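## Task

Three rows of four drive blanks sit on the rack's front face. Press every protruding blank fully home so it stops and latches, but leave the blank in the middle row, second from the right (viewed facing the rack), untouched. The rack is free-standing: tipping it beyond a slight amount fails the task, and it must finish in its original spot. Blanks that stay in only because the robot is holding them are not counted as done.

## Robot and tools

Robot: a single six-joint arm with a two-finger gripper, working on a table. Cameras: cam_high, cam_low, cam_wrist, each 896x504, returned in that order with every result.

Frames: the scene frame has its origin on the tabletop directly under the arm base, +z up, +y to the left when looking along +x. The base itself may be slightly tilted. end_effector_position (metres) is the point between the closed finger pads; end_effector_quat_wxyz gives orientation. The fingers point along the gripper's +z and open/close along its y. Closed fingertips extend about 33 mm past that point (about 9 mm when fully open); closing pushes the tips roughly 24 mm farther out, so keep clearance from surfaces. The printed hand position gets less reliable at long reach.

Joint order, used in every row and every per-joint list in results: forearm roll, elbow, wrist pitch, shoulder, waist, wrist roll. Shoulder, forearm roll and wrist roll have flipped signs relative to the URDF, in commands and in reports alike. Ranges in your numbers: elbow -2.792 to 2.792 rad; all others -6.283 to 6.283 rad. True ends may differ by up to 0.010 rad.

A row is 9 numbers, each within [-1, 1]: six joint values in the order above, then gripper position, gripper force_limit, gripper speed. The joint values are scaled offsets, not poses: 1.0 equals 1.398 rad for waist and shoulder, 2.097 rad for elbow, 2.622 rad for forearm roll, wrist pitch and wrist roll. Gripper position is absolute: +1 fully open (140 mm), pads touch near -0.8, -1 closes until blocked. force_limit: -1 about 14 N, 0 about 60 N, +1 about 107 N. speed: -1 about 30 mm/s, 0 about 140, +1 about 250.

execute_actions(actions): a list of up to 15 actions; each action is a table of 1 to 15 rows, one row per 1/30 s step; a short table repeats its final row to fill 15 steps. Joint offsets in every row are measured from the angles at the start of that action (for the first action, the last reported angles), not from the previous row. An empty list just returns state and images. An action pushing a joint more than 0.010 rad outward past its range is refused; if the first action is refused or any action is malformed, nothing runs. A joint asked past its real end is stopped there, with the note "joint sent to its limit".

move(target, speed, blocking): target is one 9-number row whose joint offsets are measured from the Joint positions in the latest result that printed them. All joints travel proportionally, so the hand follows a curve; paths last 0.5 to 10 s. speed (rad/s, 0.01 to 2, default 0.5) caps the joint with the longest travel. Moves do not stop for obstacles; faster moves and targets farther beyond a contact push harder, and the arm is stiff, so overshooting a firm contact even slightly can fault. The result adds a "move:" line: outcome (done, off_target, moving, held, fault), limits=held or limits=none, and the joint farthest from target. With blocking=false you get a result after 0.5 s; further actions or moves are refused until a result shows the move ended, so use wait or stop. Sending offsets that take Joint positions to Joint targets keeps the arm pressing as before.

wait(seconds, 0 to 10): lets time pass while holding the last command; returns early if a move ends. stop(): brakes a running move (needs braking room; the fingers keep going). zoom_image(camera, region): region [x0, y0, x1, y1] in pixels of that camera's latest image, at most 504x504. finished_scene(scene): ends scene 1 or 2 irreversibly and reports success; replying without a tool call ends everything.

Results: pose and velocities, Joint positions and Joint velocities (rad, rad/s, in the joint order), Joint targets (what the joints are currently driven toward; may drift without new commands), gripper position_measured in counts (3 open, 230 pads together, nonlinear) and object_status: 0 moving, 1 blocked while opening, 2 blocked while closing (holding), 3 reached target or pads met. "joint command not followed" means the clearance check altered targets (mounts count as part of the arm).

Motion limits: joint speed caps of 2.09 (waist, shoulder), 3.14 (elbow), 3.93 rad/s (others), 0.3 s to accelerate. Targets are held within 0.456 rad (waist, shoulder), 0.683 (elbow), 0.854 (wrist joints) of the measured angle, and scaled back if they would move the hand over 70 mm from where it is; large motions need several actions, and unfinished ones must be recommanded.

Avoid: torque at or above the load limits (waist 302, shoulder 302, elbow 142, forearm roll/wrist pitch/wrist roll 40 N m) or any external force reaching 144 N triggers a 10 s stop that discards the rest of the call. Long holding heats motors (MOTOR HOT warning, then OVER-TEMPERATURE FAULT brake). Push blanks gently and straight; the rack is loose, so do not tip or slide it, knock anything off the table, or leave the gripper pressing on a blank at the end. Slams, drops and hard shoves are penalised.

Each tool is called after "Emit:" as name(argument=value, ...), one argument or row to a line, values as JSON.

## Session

Emit:
execute_actions(
  actions=[],
)

Emit:
zoom_image(
  camera="cam_high",
  region=[250, 100, 550, 240],
)

Emit:
zoom_image(
  camera="cam_low",
  region=[290, 0, 520, 150],
)

Scene clock: 0.00 s.
end_effector_position=(+0.0472, +0.2534, +0.1904) position_measured=3 object_status=3 end_effector_quat_wxyz=(-0.093, +0.674, +0.727, -0.091) end_effector_velocity=(+0.001, +0.000, +0.000) end_effector_angular_velocity=(+0.000, -0.001, +0.000)
Joint names: [forearm roll, elbow, wrist pitch, shoulder, waist, wrist roll]
Joint positions: [-0.251  2.484  1.091  0.266  1.002 -0.737]
Joint velocities: [ 0.001 -0.001 -0.    -0.    -0.    -0.   ]
Joint targets: [-0.251 2.484 1.091 0.266 1.002 -0.737]

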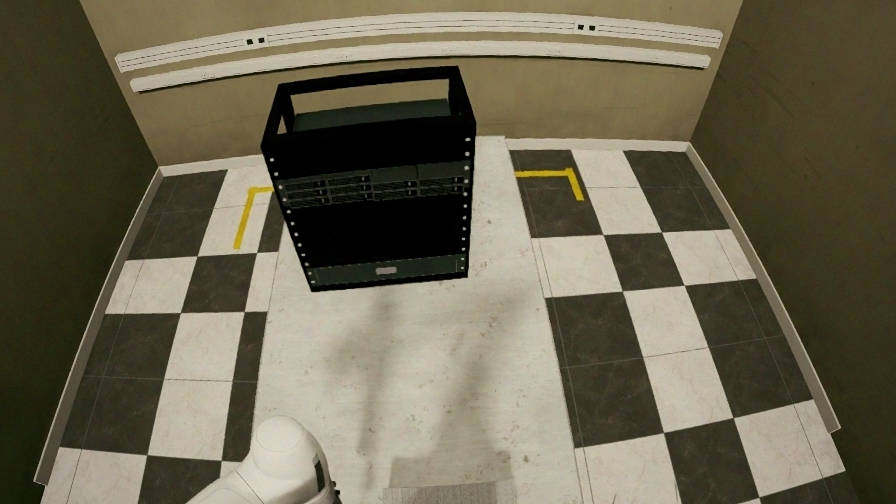

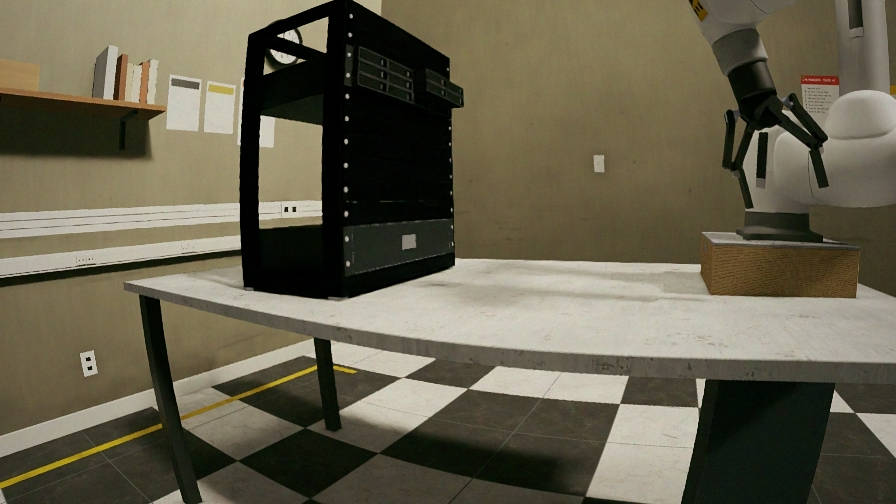

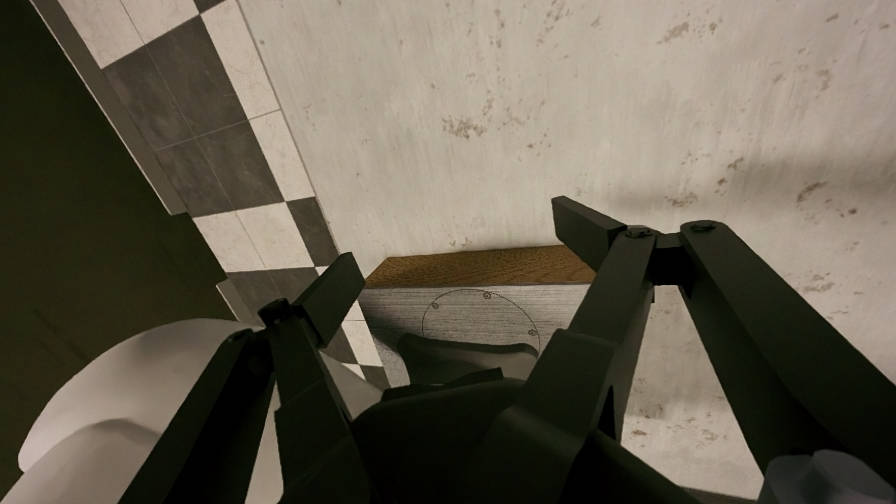

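Region (250, 100, 550, 240) of cam_high's 896x504 image, scaled by 1.680, with more detail than that image has; it fills the top 235 rows of this view, and the rest is white.

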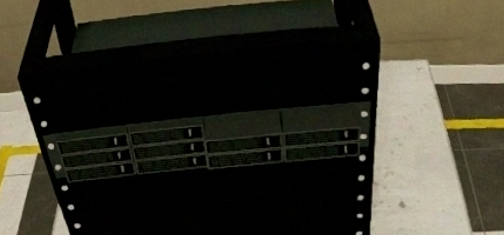

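Region (290, 0, 520, 150) of cam_low's 896x504 image, scaled by 2.191, with more detail than that image has; it fills the top 329 rows of this view, and the rest is white.

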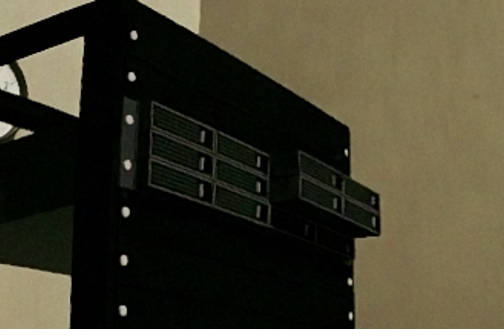

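Emit:
move(
  target=[0.0957,-0.0025,-0.7346,-0.138,-0.717,-0.318,-1,0,0],
  speed=1.0,
)

Emit:
zoom_image(
  camera="cam_low",
  region=[340, 30, 540, 130],
)

Scene clock: 11.63 s.
end_effector_position=(+0.6598, +0.0045, +0.4631) position_measured=233 object_status=3 end_effector_quat_wxyz=(+0.023, +0.703, -0.014, +0.710) end_effector_velocity=(+0.000, -0.000, +0.000) end_effector_angular_velocity=(-0.001, -0.000, +0.000)
Joint names: [forearm roll, elbow, wrist pitch, shoulder, waist, wrist roll]
Joint positions: [ 0.     2.479 -0.835  0.073 -0.001 -1.571]
Joint velocities: [ 0.001 -0.    -0.001 -0.    -0.     0.   ]
Joint targets: [0.000 2.479 -0.835 0.073 -0.001 -1.571]
move: done; limits=none; farthest joint: the waist, 0.000 radians from its target (1.002 radians at the start)

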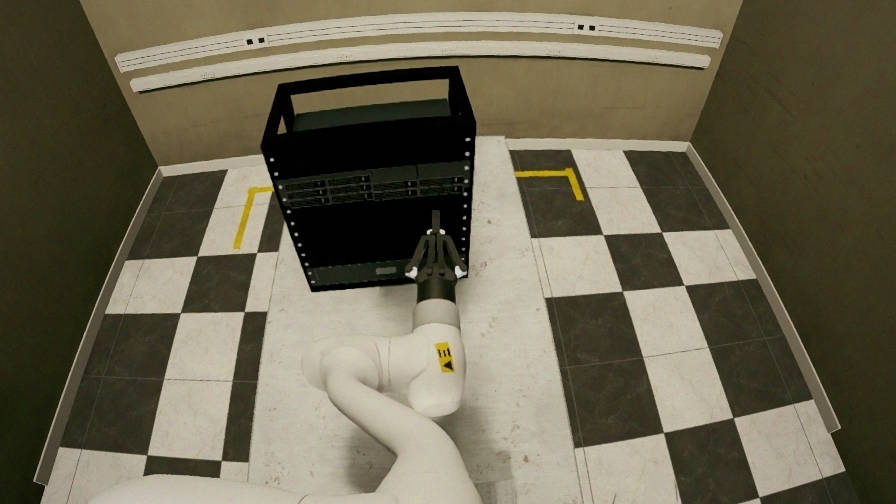

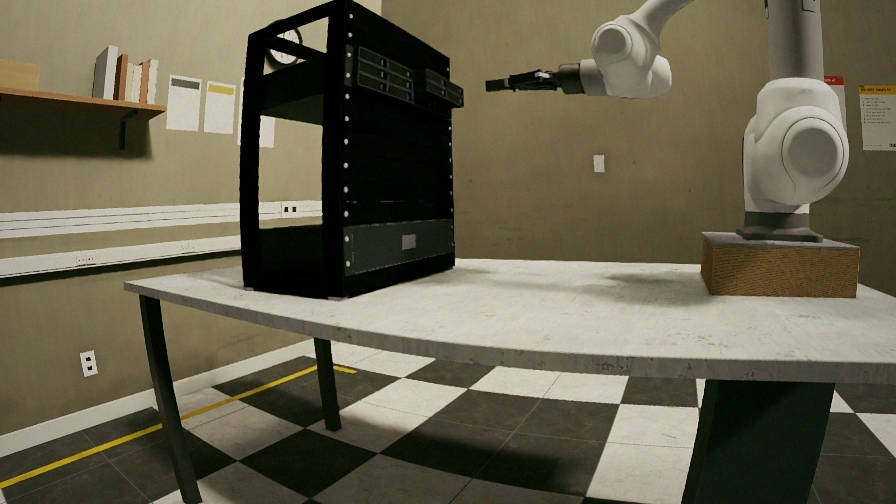

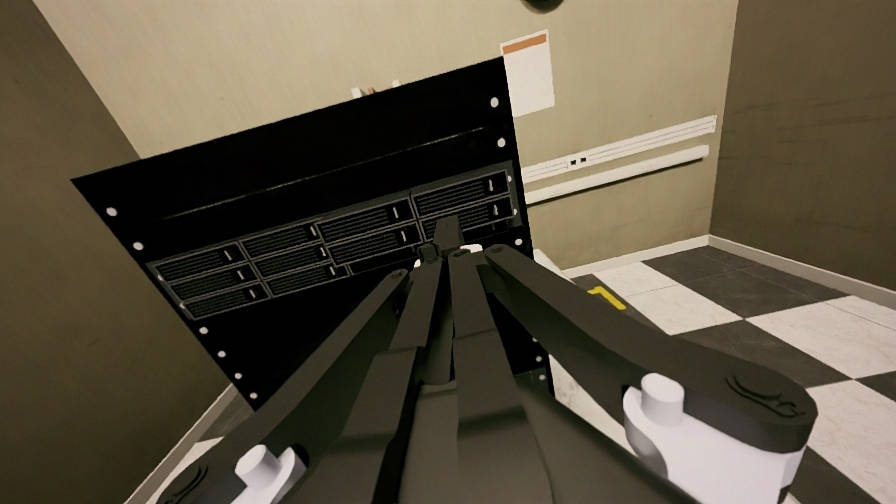

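Region (340, 30, 540, 130) of cam_low's 896x504 image, scaled by 2.520, with more detail than that image has.

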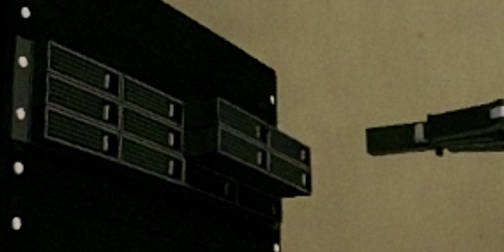

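Emit:
move(
  target=[0,-0.0572,-0.011,-0.1066,-0.015,0,-1,0,0],
  speed=0.15,
)

Emit:
zoom_image(
  camera="cam_low",
  region=[400, 55, 500, 120],
)

Scene clock: 16.83 s.
end_effector_position=(+0.7396, -0.0155, +0.4532) position_measured=233 object_status=3 end_effector_quat_wxyz=(+0.031, +0.703, -0.021, +0.710) end_effector_velocity=(+0.000, +0.000, -0.000) end_effector_angular_velocity=(-0.002, +0.000, +0.000)
Joint names: [forearm roll, elbow, wrist pitch, shoulder, waist, wrist roll]
Joint positions: [ 0.     2.359 -0.864 -0.076 -0.022 -1.571]
Joint velocities: [ 0.001 -0.    -0.001 -0.001 -0.     0.001]
Joint targets: [0.000 2.359 -0.864 -0.076 -0.022 -1.571]
move: done; limits=none; farthest joint: the waist, 0.000 radians from its target (0.021 radians at the start)

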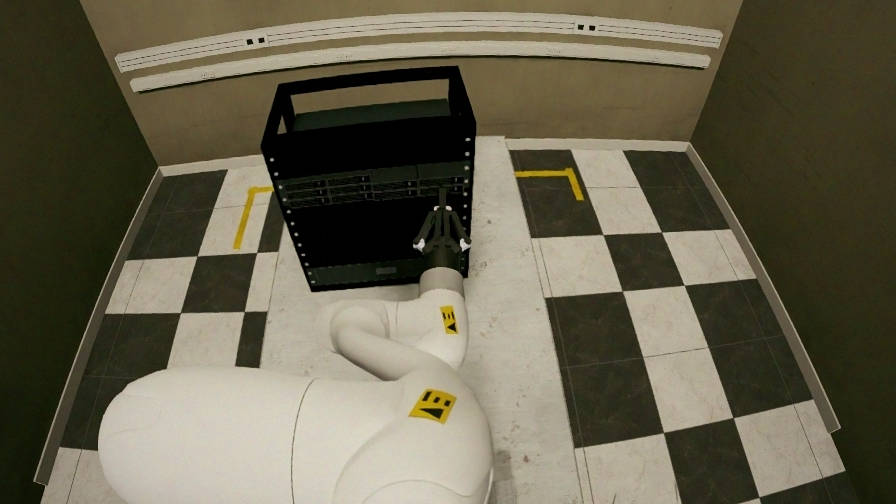

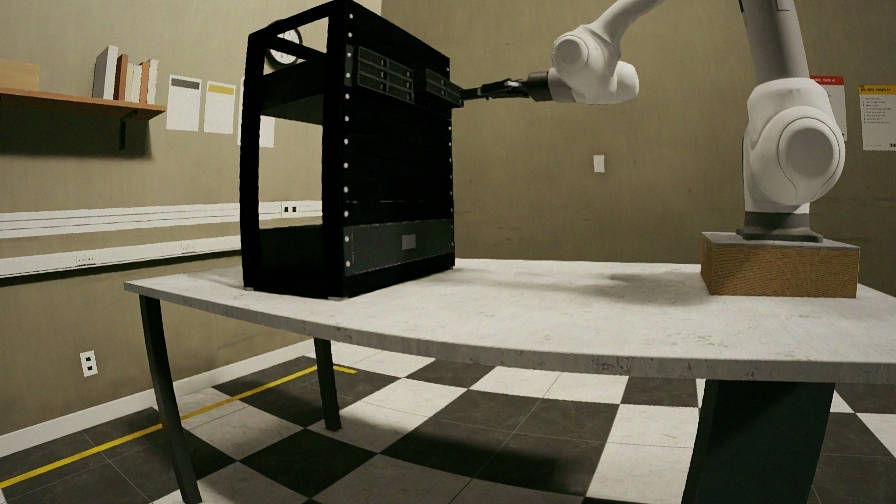

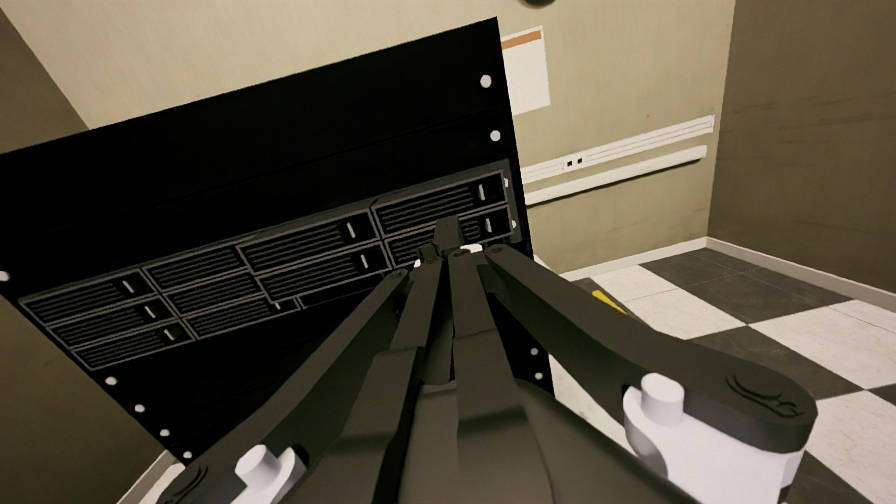

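Region (400, 55, 500, 120) of cam_low's 896x504 image, scaled by 5.040, with more detail than that image has; it fills the top 328 rows of this view, and the rest is white.

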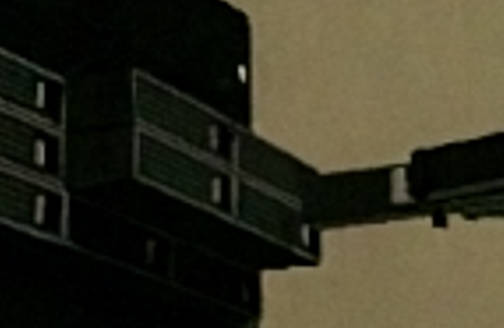

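Emit:
move(
  target=[0,-0.0038,0.0096,0.0124,0,0,-1,0,0],
  speed=0.06,
)

Emit:
move(
  target=[0,-0.028,0.0025,-0.0375,0,0,-1,0,0],
  speed=0.03,
)

Emit:
zoom_image(
  camera="cam_low",
  region=[400, 55, 500, 120],
)

Emit:
zoom_image(
  camera="cam_wrist",
  region=[280, 150, 560, 300],
)

Scene clock: 24.50 s.
end_effector_position=(+0.7394, -0.0153, +0.4632) position_measured=233 object_status=3 end_effector_quat_wxyz=(+0.031, +0.703, -0.021, +0.710) end_effector_velocity=(+0.000, -0.000, +0.001) end_effector_angular_velocity=(-0.002, -0.001, +0.000)
Joint names: [forearm roll, elbow, wrist pitch, shoulder, waist, wrist roll]
Joint positions: [ 0.     2.351 -0.839 -0.058 -0.022 -1.571]
Joint velocities: [ 0.    -0.001  0.001  0.001 -0.     0.002]
Joint targets: [0.000 2.351 -0.839 -0.058 -0.022 -1.571]
move: done; limits=none; farthest joint: the waist, 0.000 radians from its target (0.000 radians at the start)

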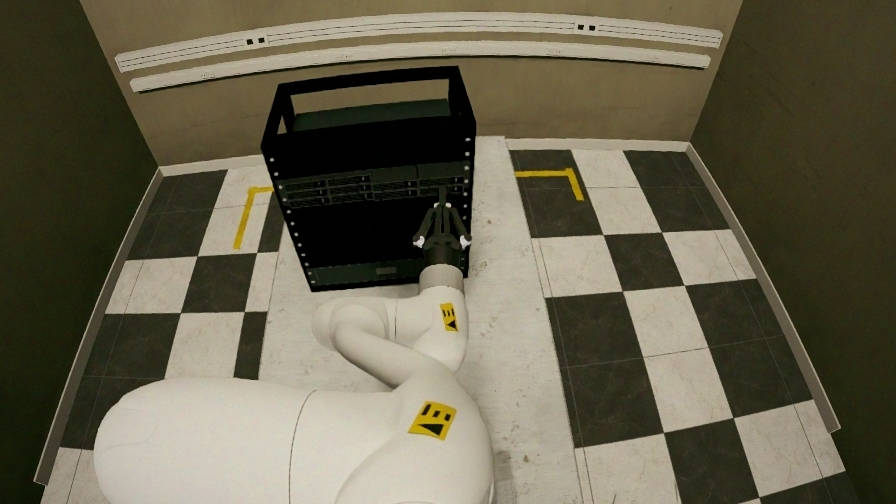

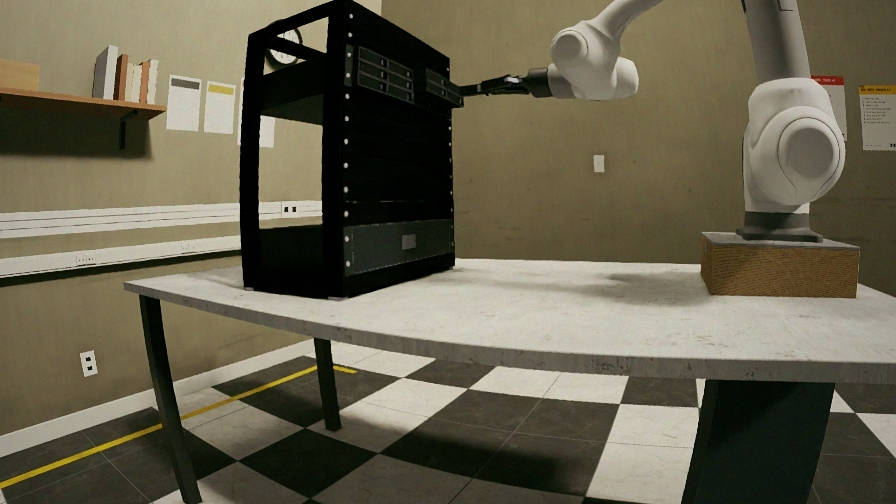

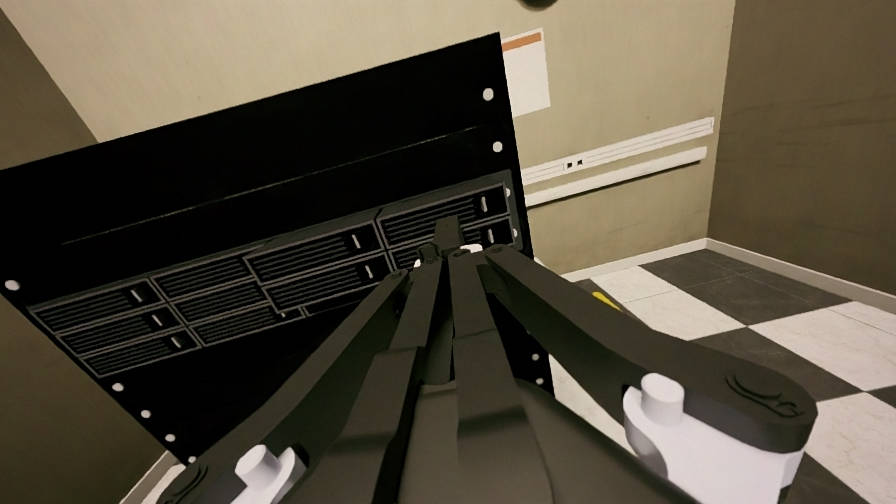

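Scene clock: 26.70 s.
end_effector_position=(+0.7742, -0.0179, +0.4631) position_measured=233 object_status=3 end_effector_quat_wxyz=(+0.031, +0.703, -0.021, +0.710) end_effector_velocity=(-0.000, +0.000, -0.002) end_effector_angular_velocity=(+0.000, +0.003, +0.000)
Joint names: [forearm roll, elbow, wrist pitch, shoulder, waist, wrist roll]
Joint positions: [ 0.     2.293 -0.832 -0.111 -0.022 -1.571]
Joint velocities: [ 0.     0.001  0.    -0.001  0.    -0.   ]
Joint targets: [0.000 2.293 -0.832 -0.111 -0.022 -1.571]
move: done; limits=none; farthest joint: the waist, 0.000 radians from its target (0.000 radians at the start)

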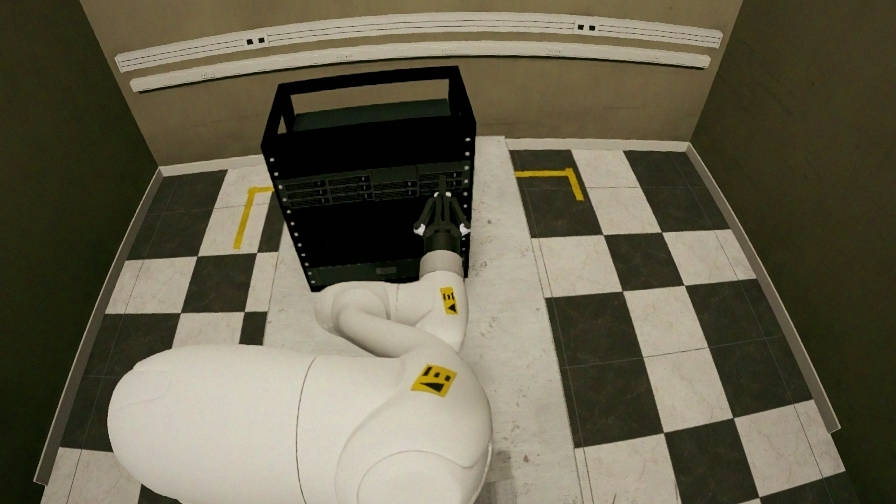

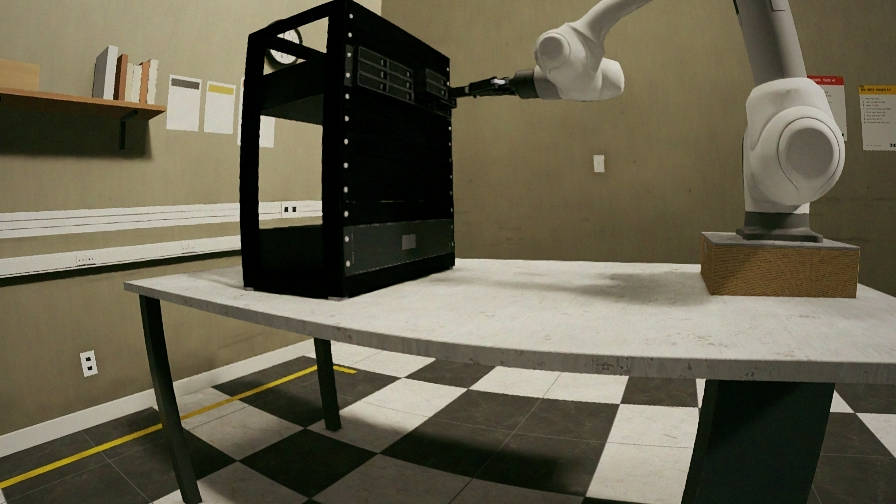

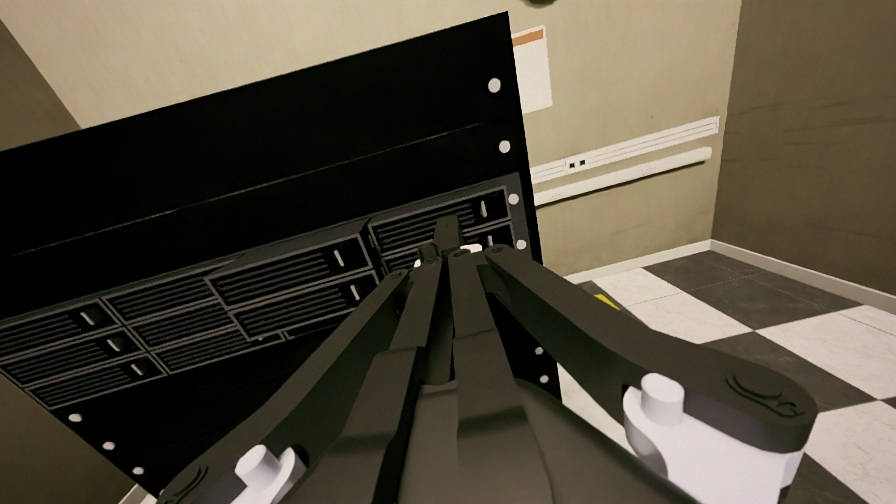

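Region (400, 55, 500, 120) of cam_low's 896x504 image, scaled by 5.040, with more detail than that image has; it fills the top 328 rows of this view, and the rest is white.

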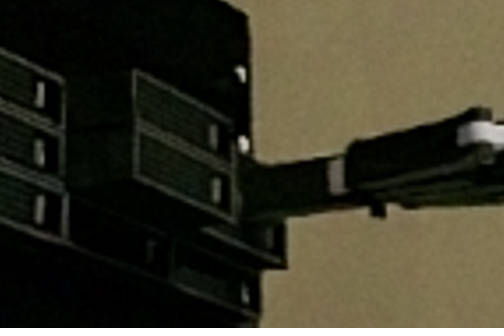

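Region (280, 150, 560, 300) of cam_wrist's 896x504 image, scaled by 1.800, with more detail than that image has; it fills the top 270 rows of this view, and the rest is white.

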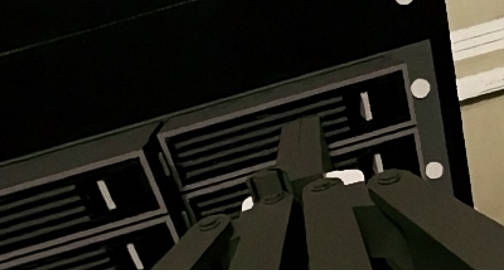

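Emit:
move(
  target=[0,-0.0096,0.001,-0.0127,0.003,0,-1,0,0],
  speed=0.02,
)

Emit:
zoom_image(
  camera="cam_low",
  region=[400, 55, 500, 120],
)

Emit:
zoom_image(
  camera="cam_wrist",
  region=[280, 150, 560, 300],
)

Scene clock: 32.53 s.
end_effector_position=(+0.7862, -0.0155, +0.4627) position_measured=233 object_status=3 end_effector_quat_wxyz=(+0.029, +0.703, -0.020, +0.710) end_effector_velocity=(+0.001, -0.000, +0.001) end_effector_angular_velocity=(+0.001, -0.002, -0.001)
Joint names: [forearm roll, elbow, wrist pitch, shoulder, waist, wrist roll]
Joint positions: [ 0.     2.273 -0.829 -0.128 -0.017 -1.571]
Joint velocities: [-0.001 -0.002 -0.    -0.001 -0.    -0.001]
Joint targets: [0.000 2.272 -0.829 -0.128 -0.017 -1.571]
move: done; limits=none; farthest joint: the waist, 0.000 radians from its target (0.004 radians at the start)

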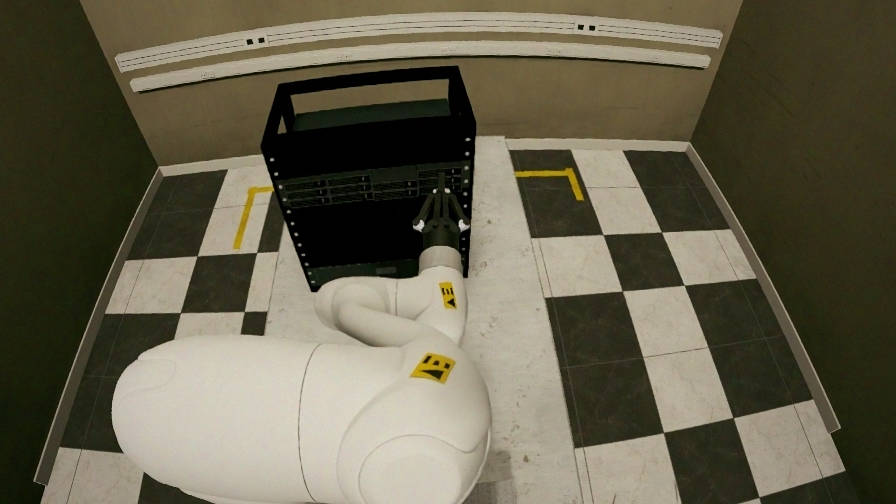

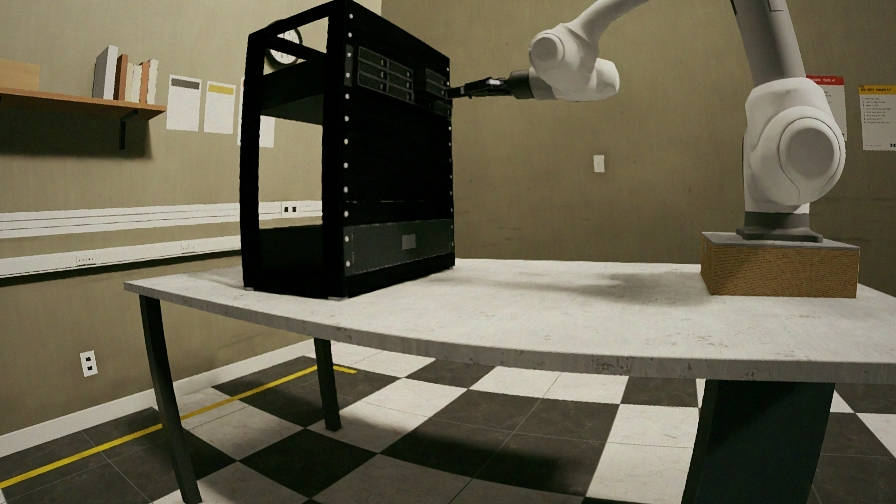

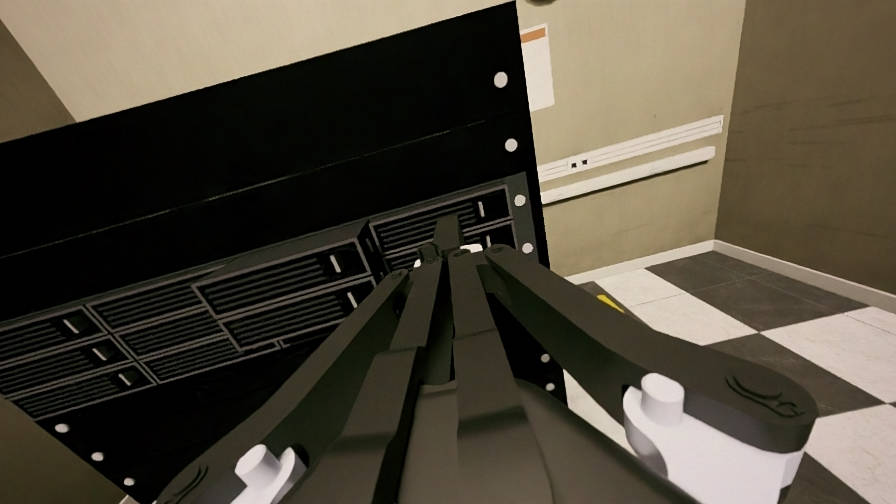

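Region (400, 55, 500, 120) of cam_low's 896x504 image, scaled by 5.040, with more detail than that image has; it fills the top 328 rows of this view, and the rest is white.

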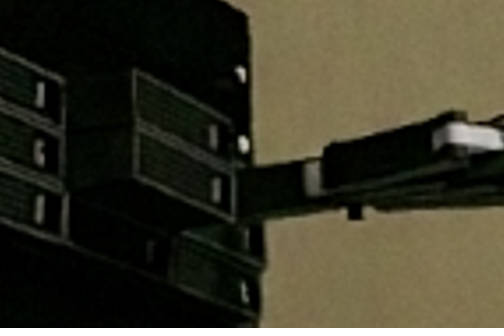

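Region (280, 150, 560, 300) of cam_wrist's 896x504 image, scaled by 1.800, with more detail than that image has; it fills the top 270 rows of this view, and the rest is white.

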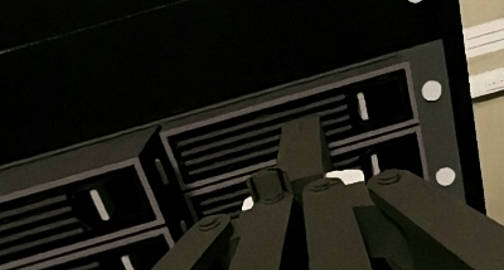

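Emit:
move(
  target=[0,-0.0028,0.0003,-0.0037,0,0,-1,0,0],
  speed=0.01,
)

Emit:
zoom_image(
  camera="cam_wrist",
  region=[280, 150, 560, 300],
)

Scene clock: 35.80 s.
end_effector_position=(+0.7896, -0.0157, +0.4626) position_measured=233 object_status=3 end_effector_quat_wxyz=(+0.029, +0.703, -0.020, +0.710) end_effector_velocity=(+0.000, -0.001, -0.000) end_effector_angular_velocity=(+0.001, +0.000, -0.002)
Joint names: [forearm roll, elbow, wrist pitch, shoulder, waist, wrist roll]
Joint positions: [ 0.     2.267 -0.829 -0.133 -0.017 -1.571]
Joint velocities: [-0.002 -0.001  0.    -0.001 -0.001  0.001]
Joint targets: [0.000 2.267 -0.829 -0.134 -0.017 -1.571]
move: done; limits=none; farthest joint: the waist, 0.000 radians from its target (0.000 radians at the start)

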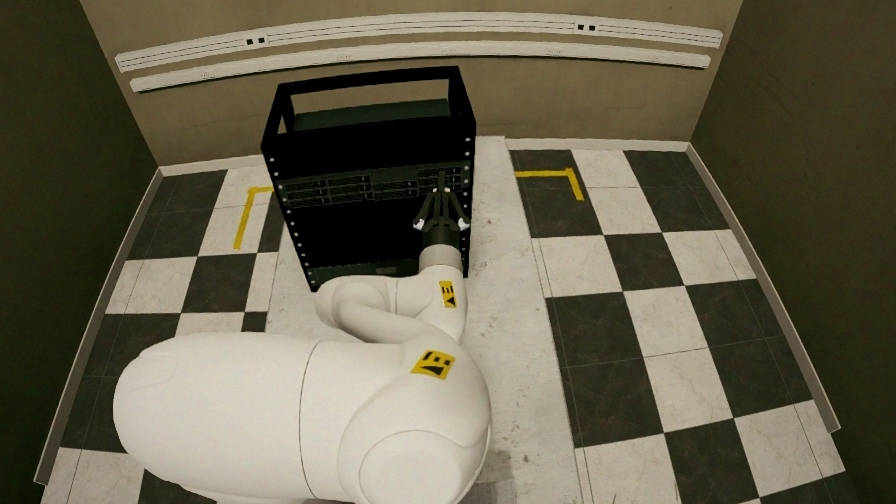

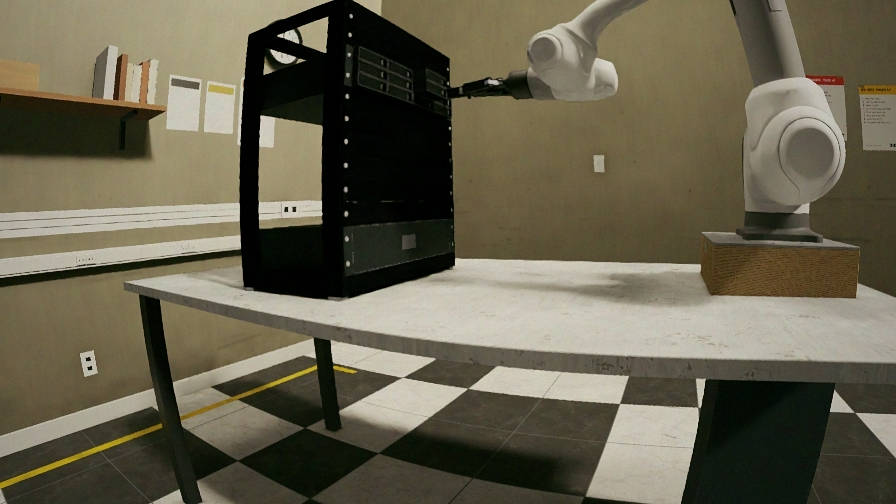

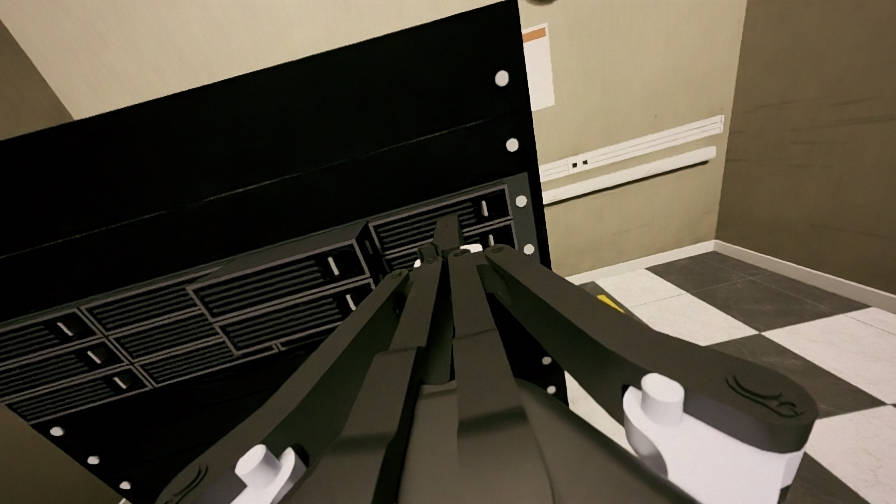

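Region (280, 150, 560, 300) of cam_wrist's 896x504 image, scaled by 1.800, with more detail than that image has; it fills the top 270 rows of this view, and the rest is white.

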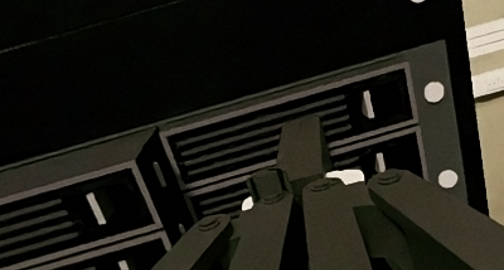

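Emit:
move(
  target=[0,0.0484,0.015,0.10,0,0,-1,0,0],
  speed=0.2,
)

Emit:
move(
  target=[0,0,0,0,0.095,0,-1,0,0],
  speed=0.2,
)

Emit:
zoom_image(
  camera="cam_low",
  region=[400, 55, 500, 120],
)

Scene clock: 41.67 s.
end_effector_position=(+0.7187, -0.0105, +0.4817) position_measured=233 object_status=3 end_effector_quat_wxyz=(+0.029, +0.704, -0.020, +0.710) end_effector_velocity=(-0.001, +0.000, +0.000) end_effector_angular_velocity=(+0.001, -0.000, +0.000)
Joint names: [forearm roll, elbow, wrist pitch, shoulder, waist, wrist roll]
Joint positions: [ 0.     2.368 -0.789  0.006 -0.017 -1.571]
Joint velocities: [ 0.     0.001  0.     0.001  0.    -0.001]
Joint targets: [0.000 2.368 -0.789 0.006 -0.017 -1.571]
move: done; limits=none; farthest joint: the shoulder, 0.001 radians from its target (0.140 radians at the start)

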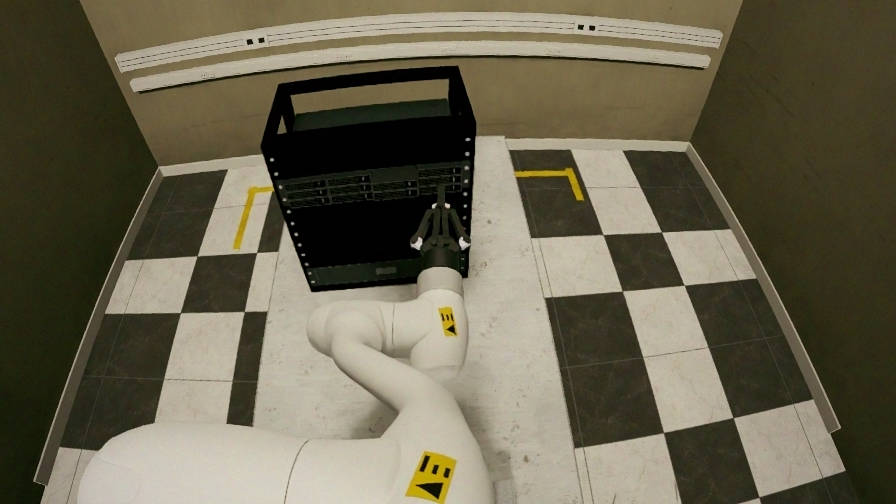

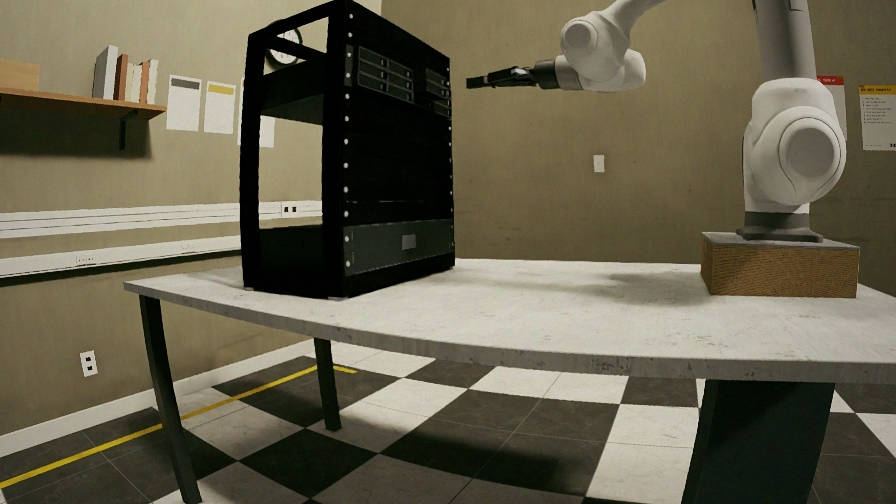

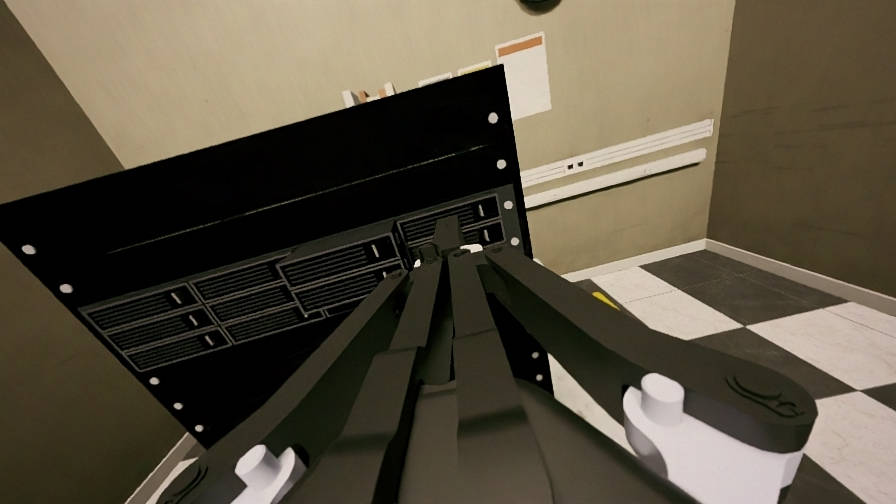

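Scene clock: 42.73 s.
end_effector_position=(+0.7144, +0.0852, +0.4804) position_measured=233 object_status=3 end_effector_quat_wxyz=(-0.017, +0.704, +0.028, +0.709) end_effector_velocity=(+0.000, +0.001, +0.001) end_effector_angular_velocity=(-0.001, -0.001, +0.002)
Joint names: [forearm roll, elbow, wrist pitch, shoulder, waist, wrist roll]
Joint positions: [ 0.     2.368 -0.789  0.006  0.115 -1.571]
Joint velocities: [ 0.    -0.001 -0.    -0.     0.001  0.   ]
Joint targets: [0.000 2.368 -0.789 0.006 0.115 -1.571]
move: done; limits=none; farthest joint: the waist, 0.001 radians from its target (0.133 radians at the start)

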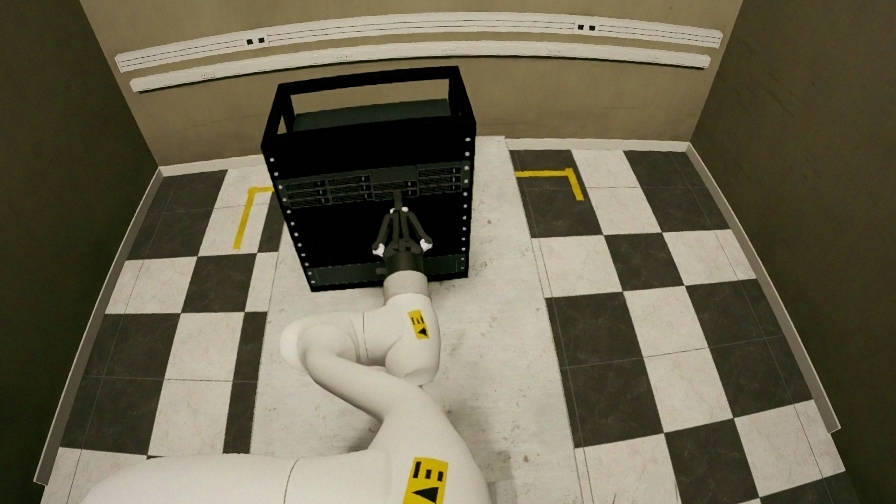

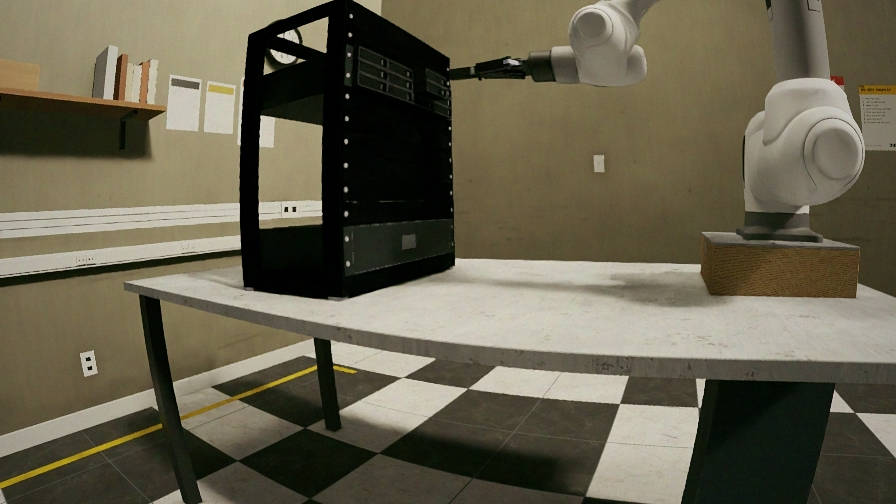

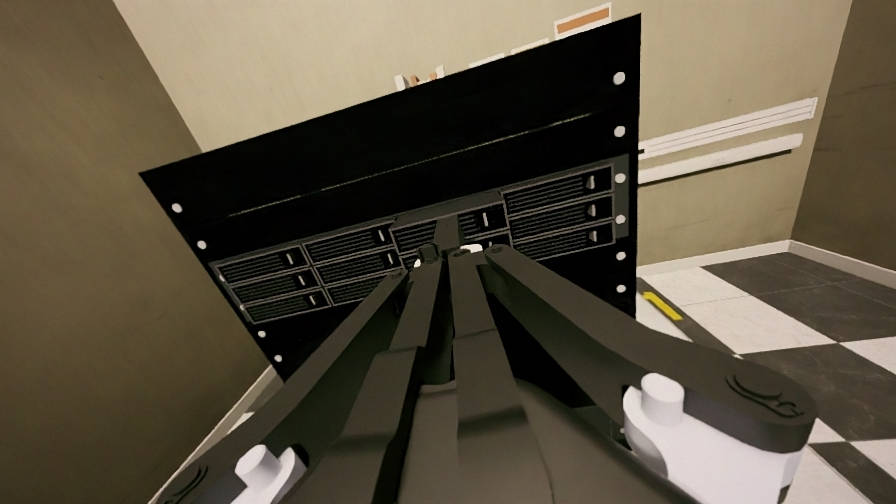

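Region (400, 55, 500, 120) of cam_low's 896x504 image, scaled by 5.040, with more detail than that image has; it fills the top 328 rows of this view, and the rest is white.

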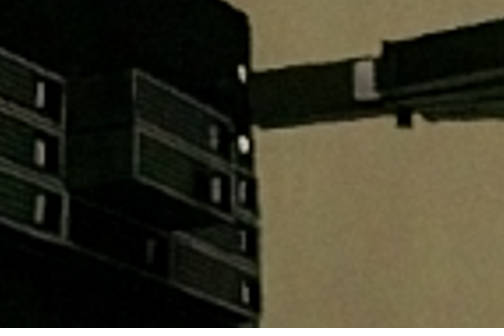

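Emit:
move(
  target=[0,-0.0207,0.0036,-0.0243,0,0,-1,0,0],
  speed=0.04,
)

Emit:
zoom_image(
  camera="cam_low",
  region=[400, 55, 500, 120],
)

Scene clock: 48.03 s.
end_effector_position=(+0.7391, +0.0868, +0.4841) position_measured=233 object_status=3 end_effector_quat_wxyz=(-0.017, +0.704, +0.028, +0.709) end_effector_velocity=(+0.001, -0.000, -0.000) end_effector_angular_velocity=(-0.001, +0.000, -0.000)
Joint names: [forearm roll, elbow, wrist pitch, shoulder, waist, wrist roll]
Joint positions: [ 0.     2.325 -0.78  -0.028  0.115 -1.571]
Joint velocities: [ 0.    -0.001  0.    -0.001 -0.     0.001]
Joint targets: [0.000 2.325 -0.780 -0.028 0.115 -1.571]
move: done; limits=none; farthest joint: the waist, 0.000 radians from its target (0.000 radians at the start)

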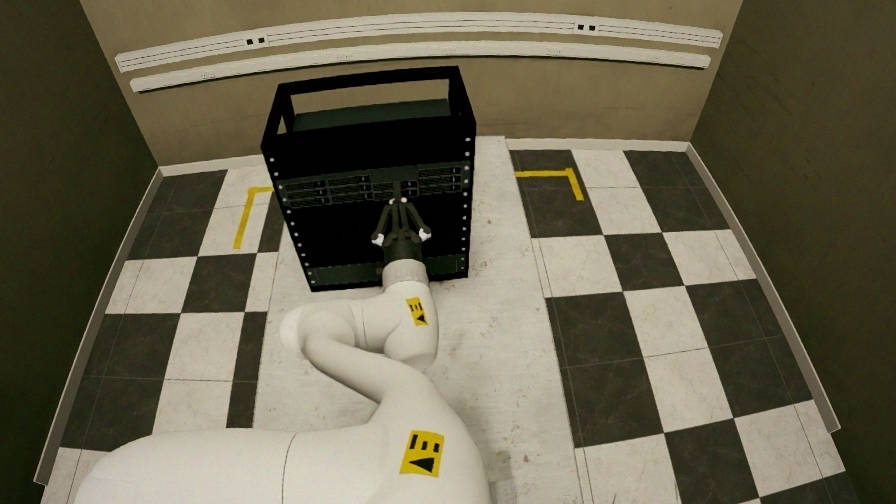

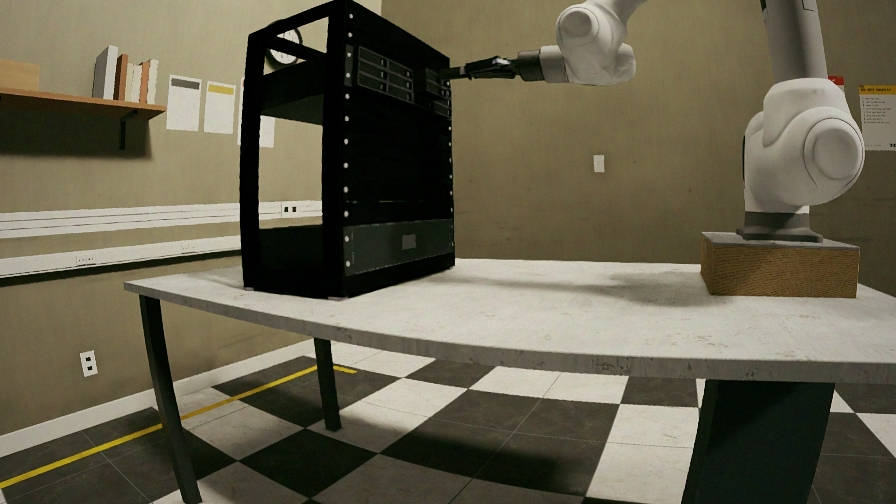

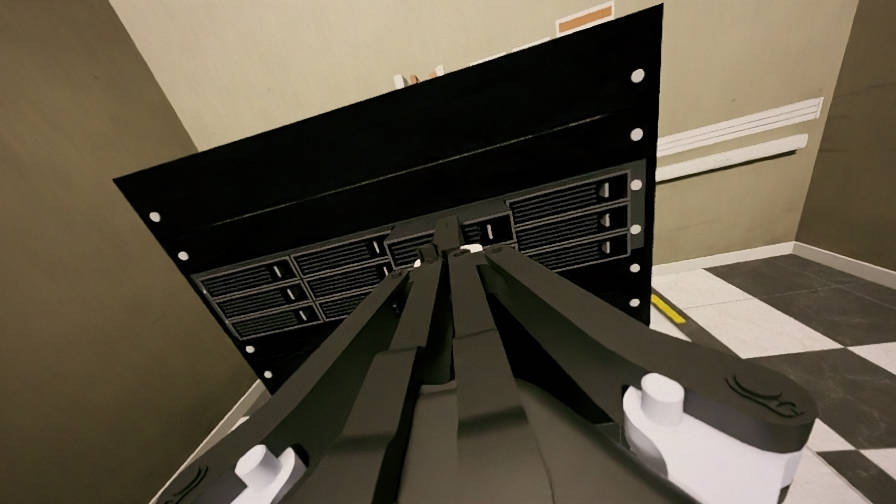

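Region (400, 55, 500, 120) of cam_low's 896x504 image, scaled by 5.040, with more detail than that image has; it fills the top 328 rows of this view, and the rest is white.

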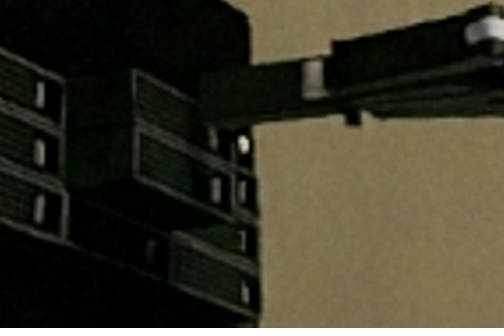

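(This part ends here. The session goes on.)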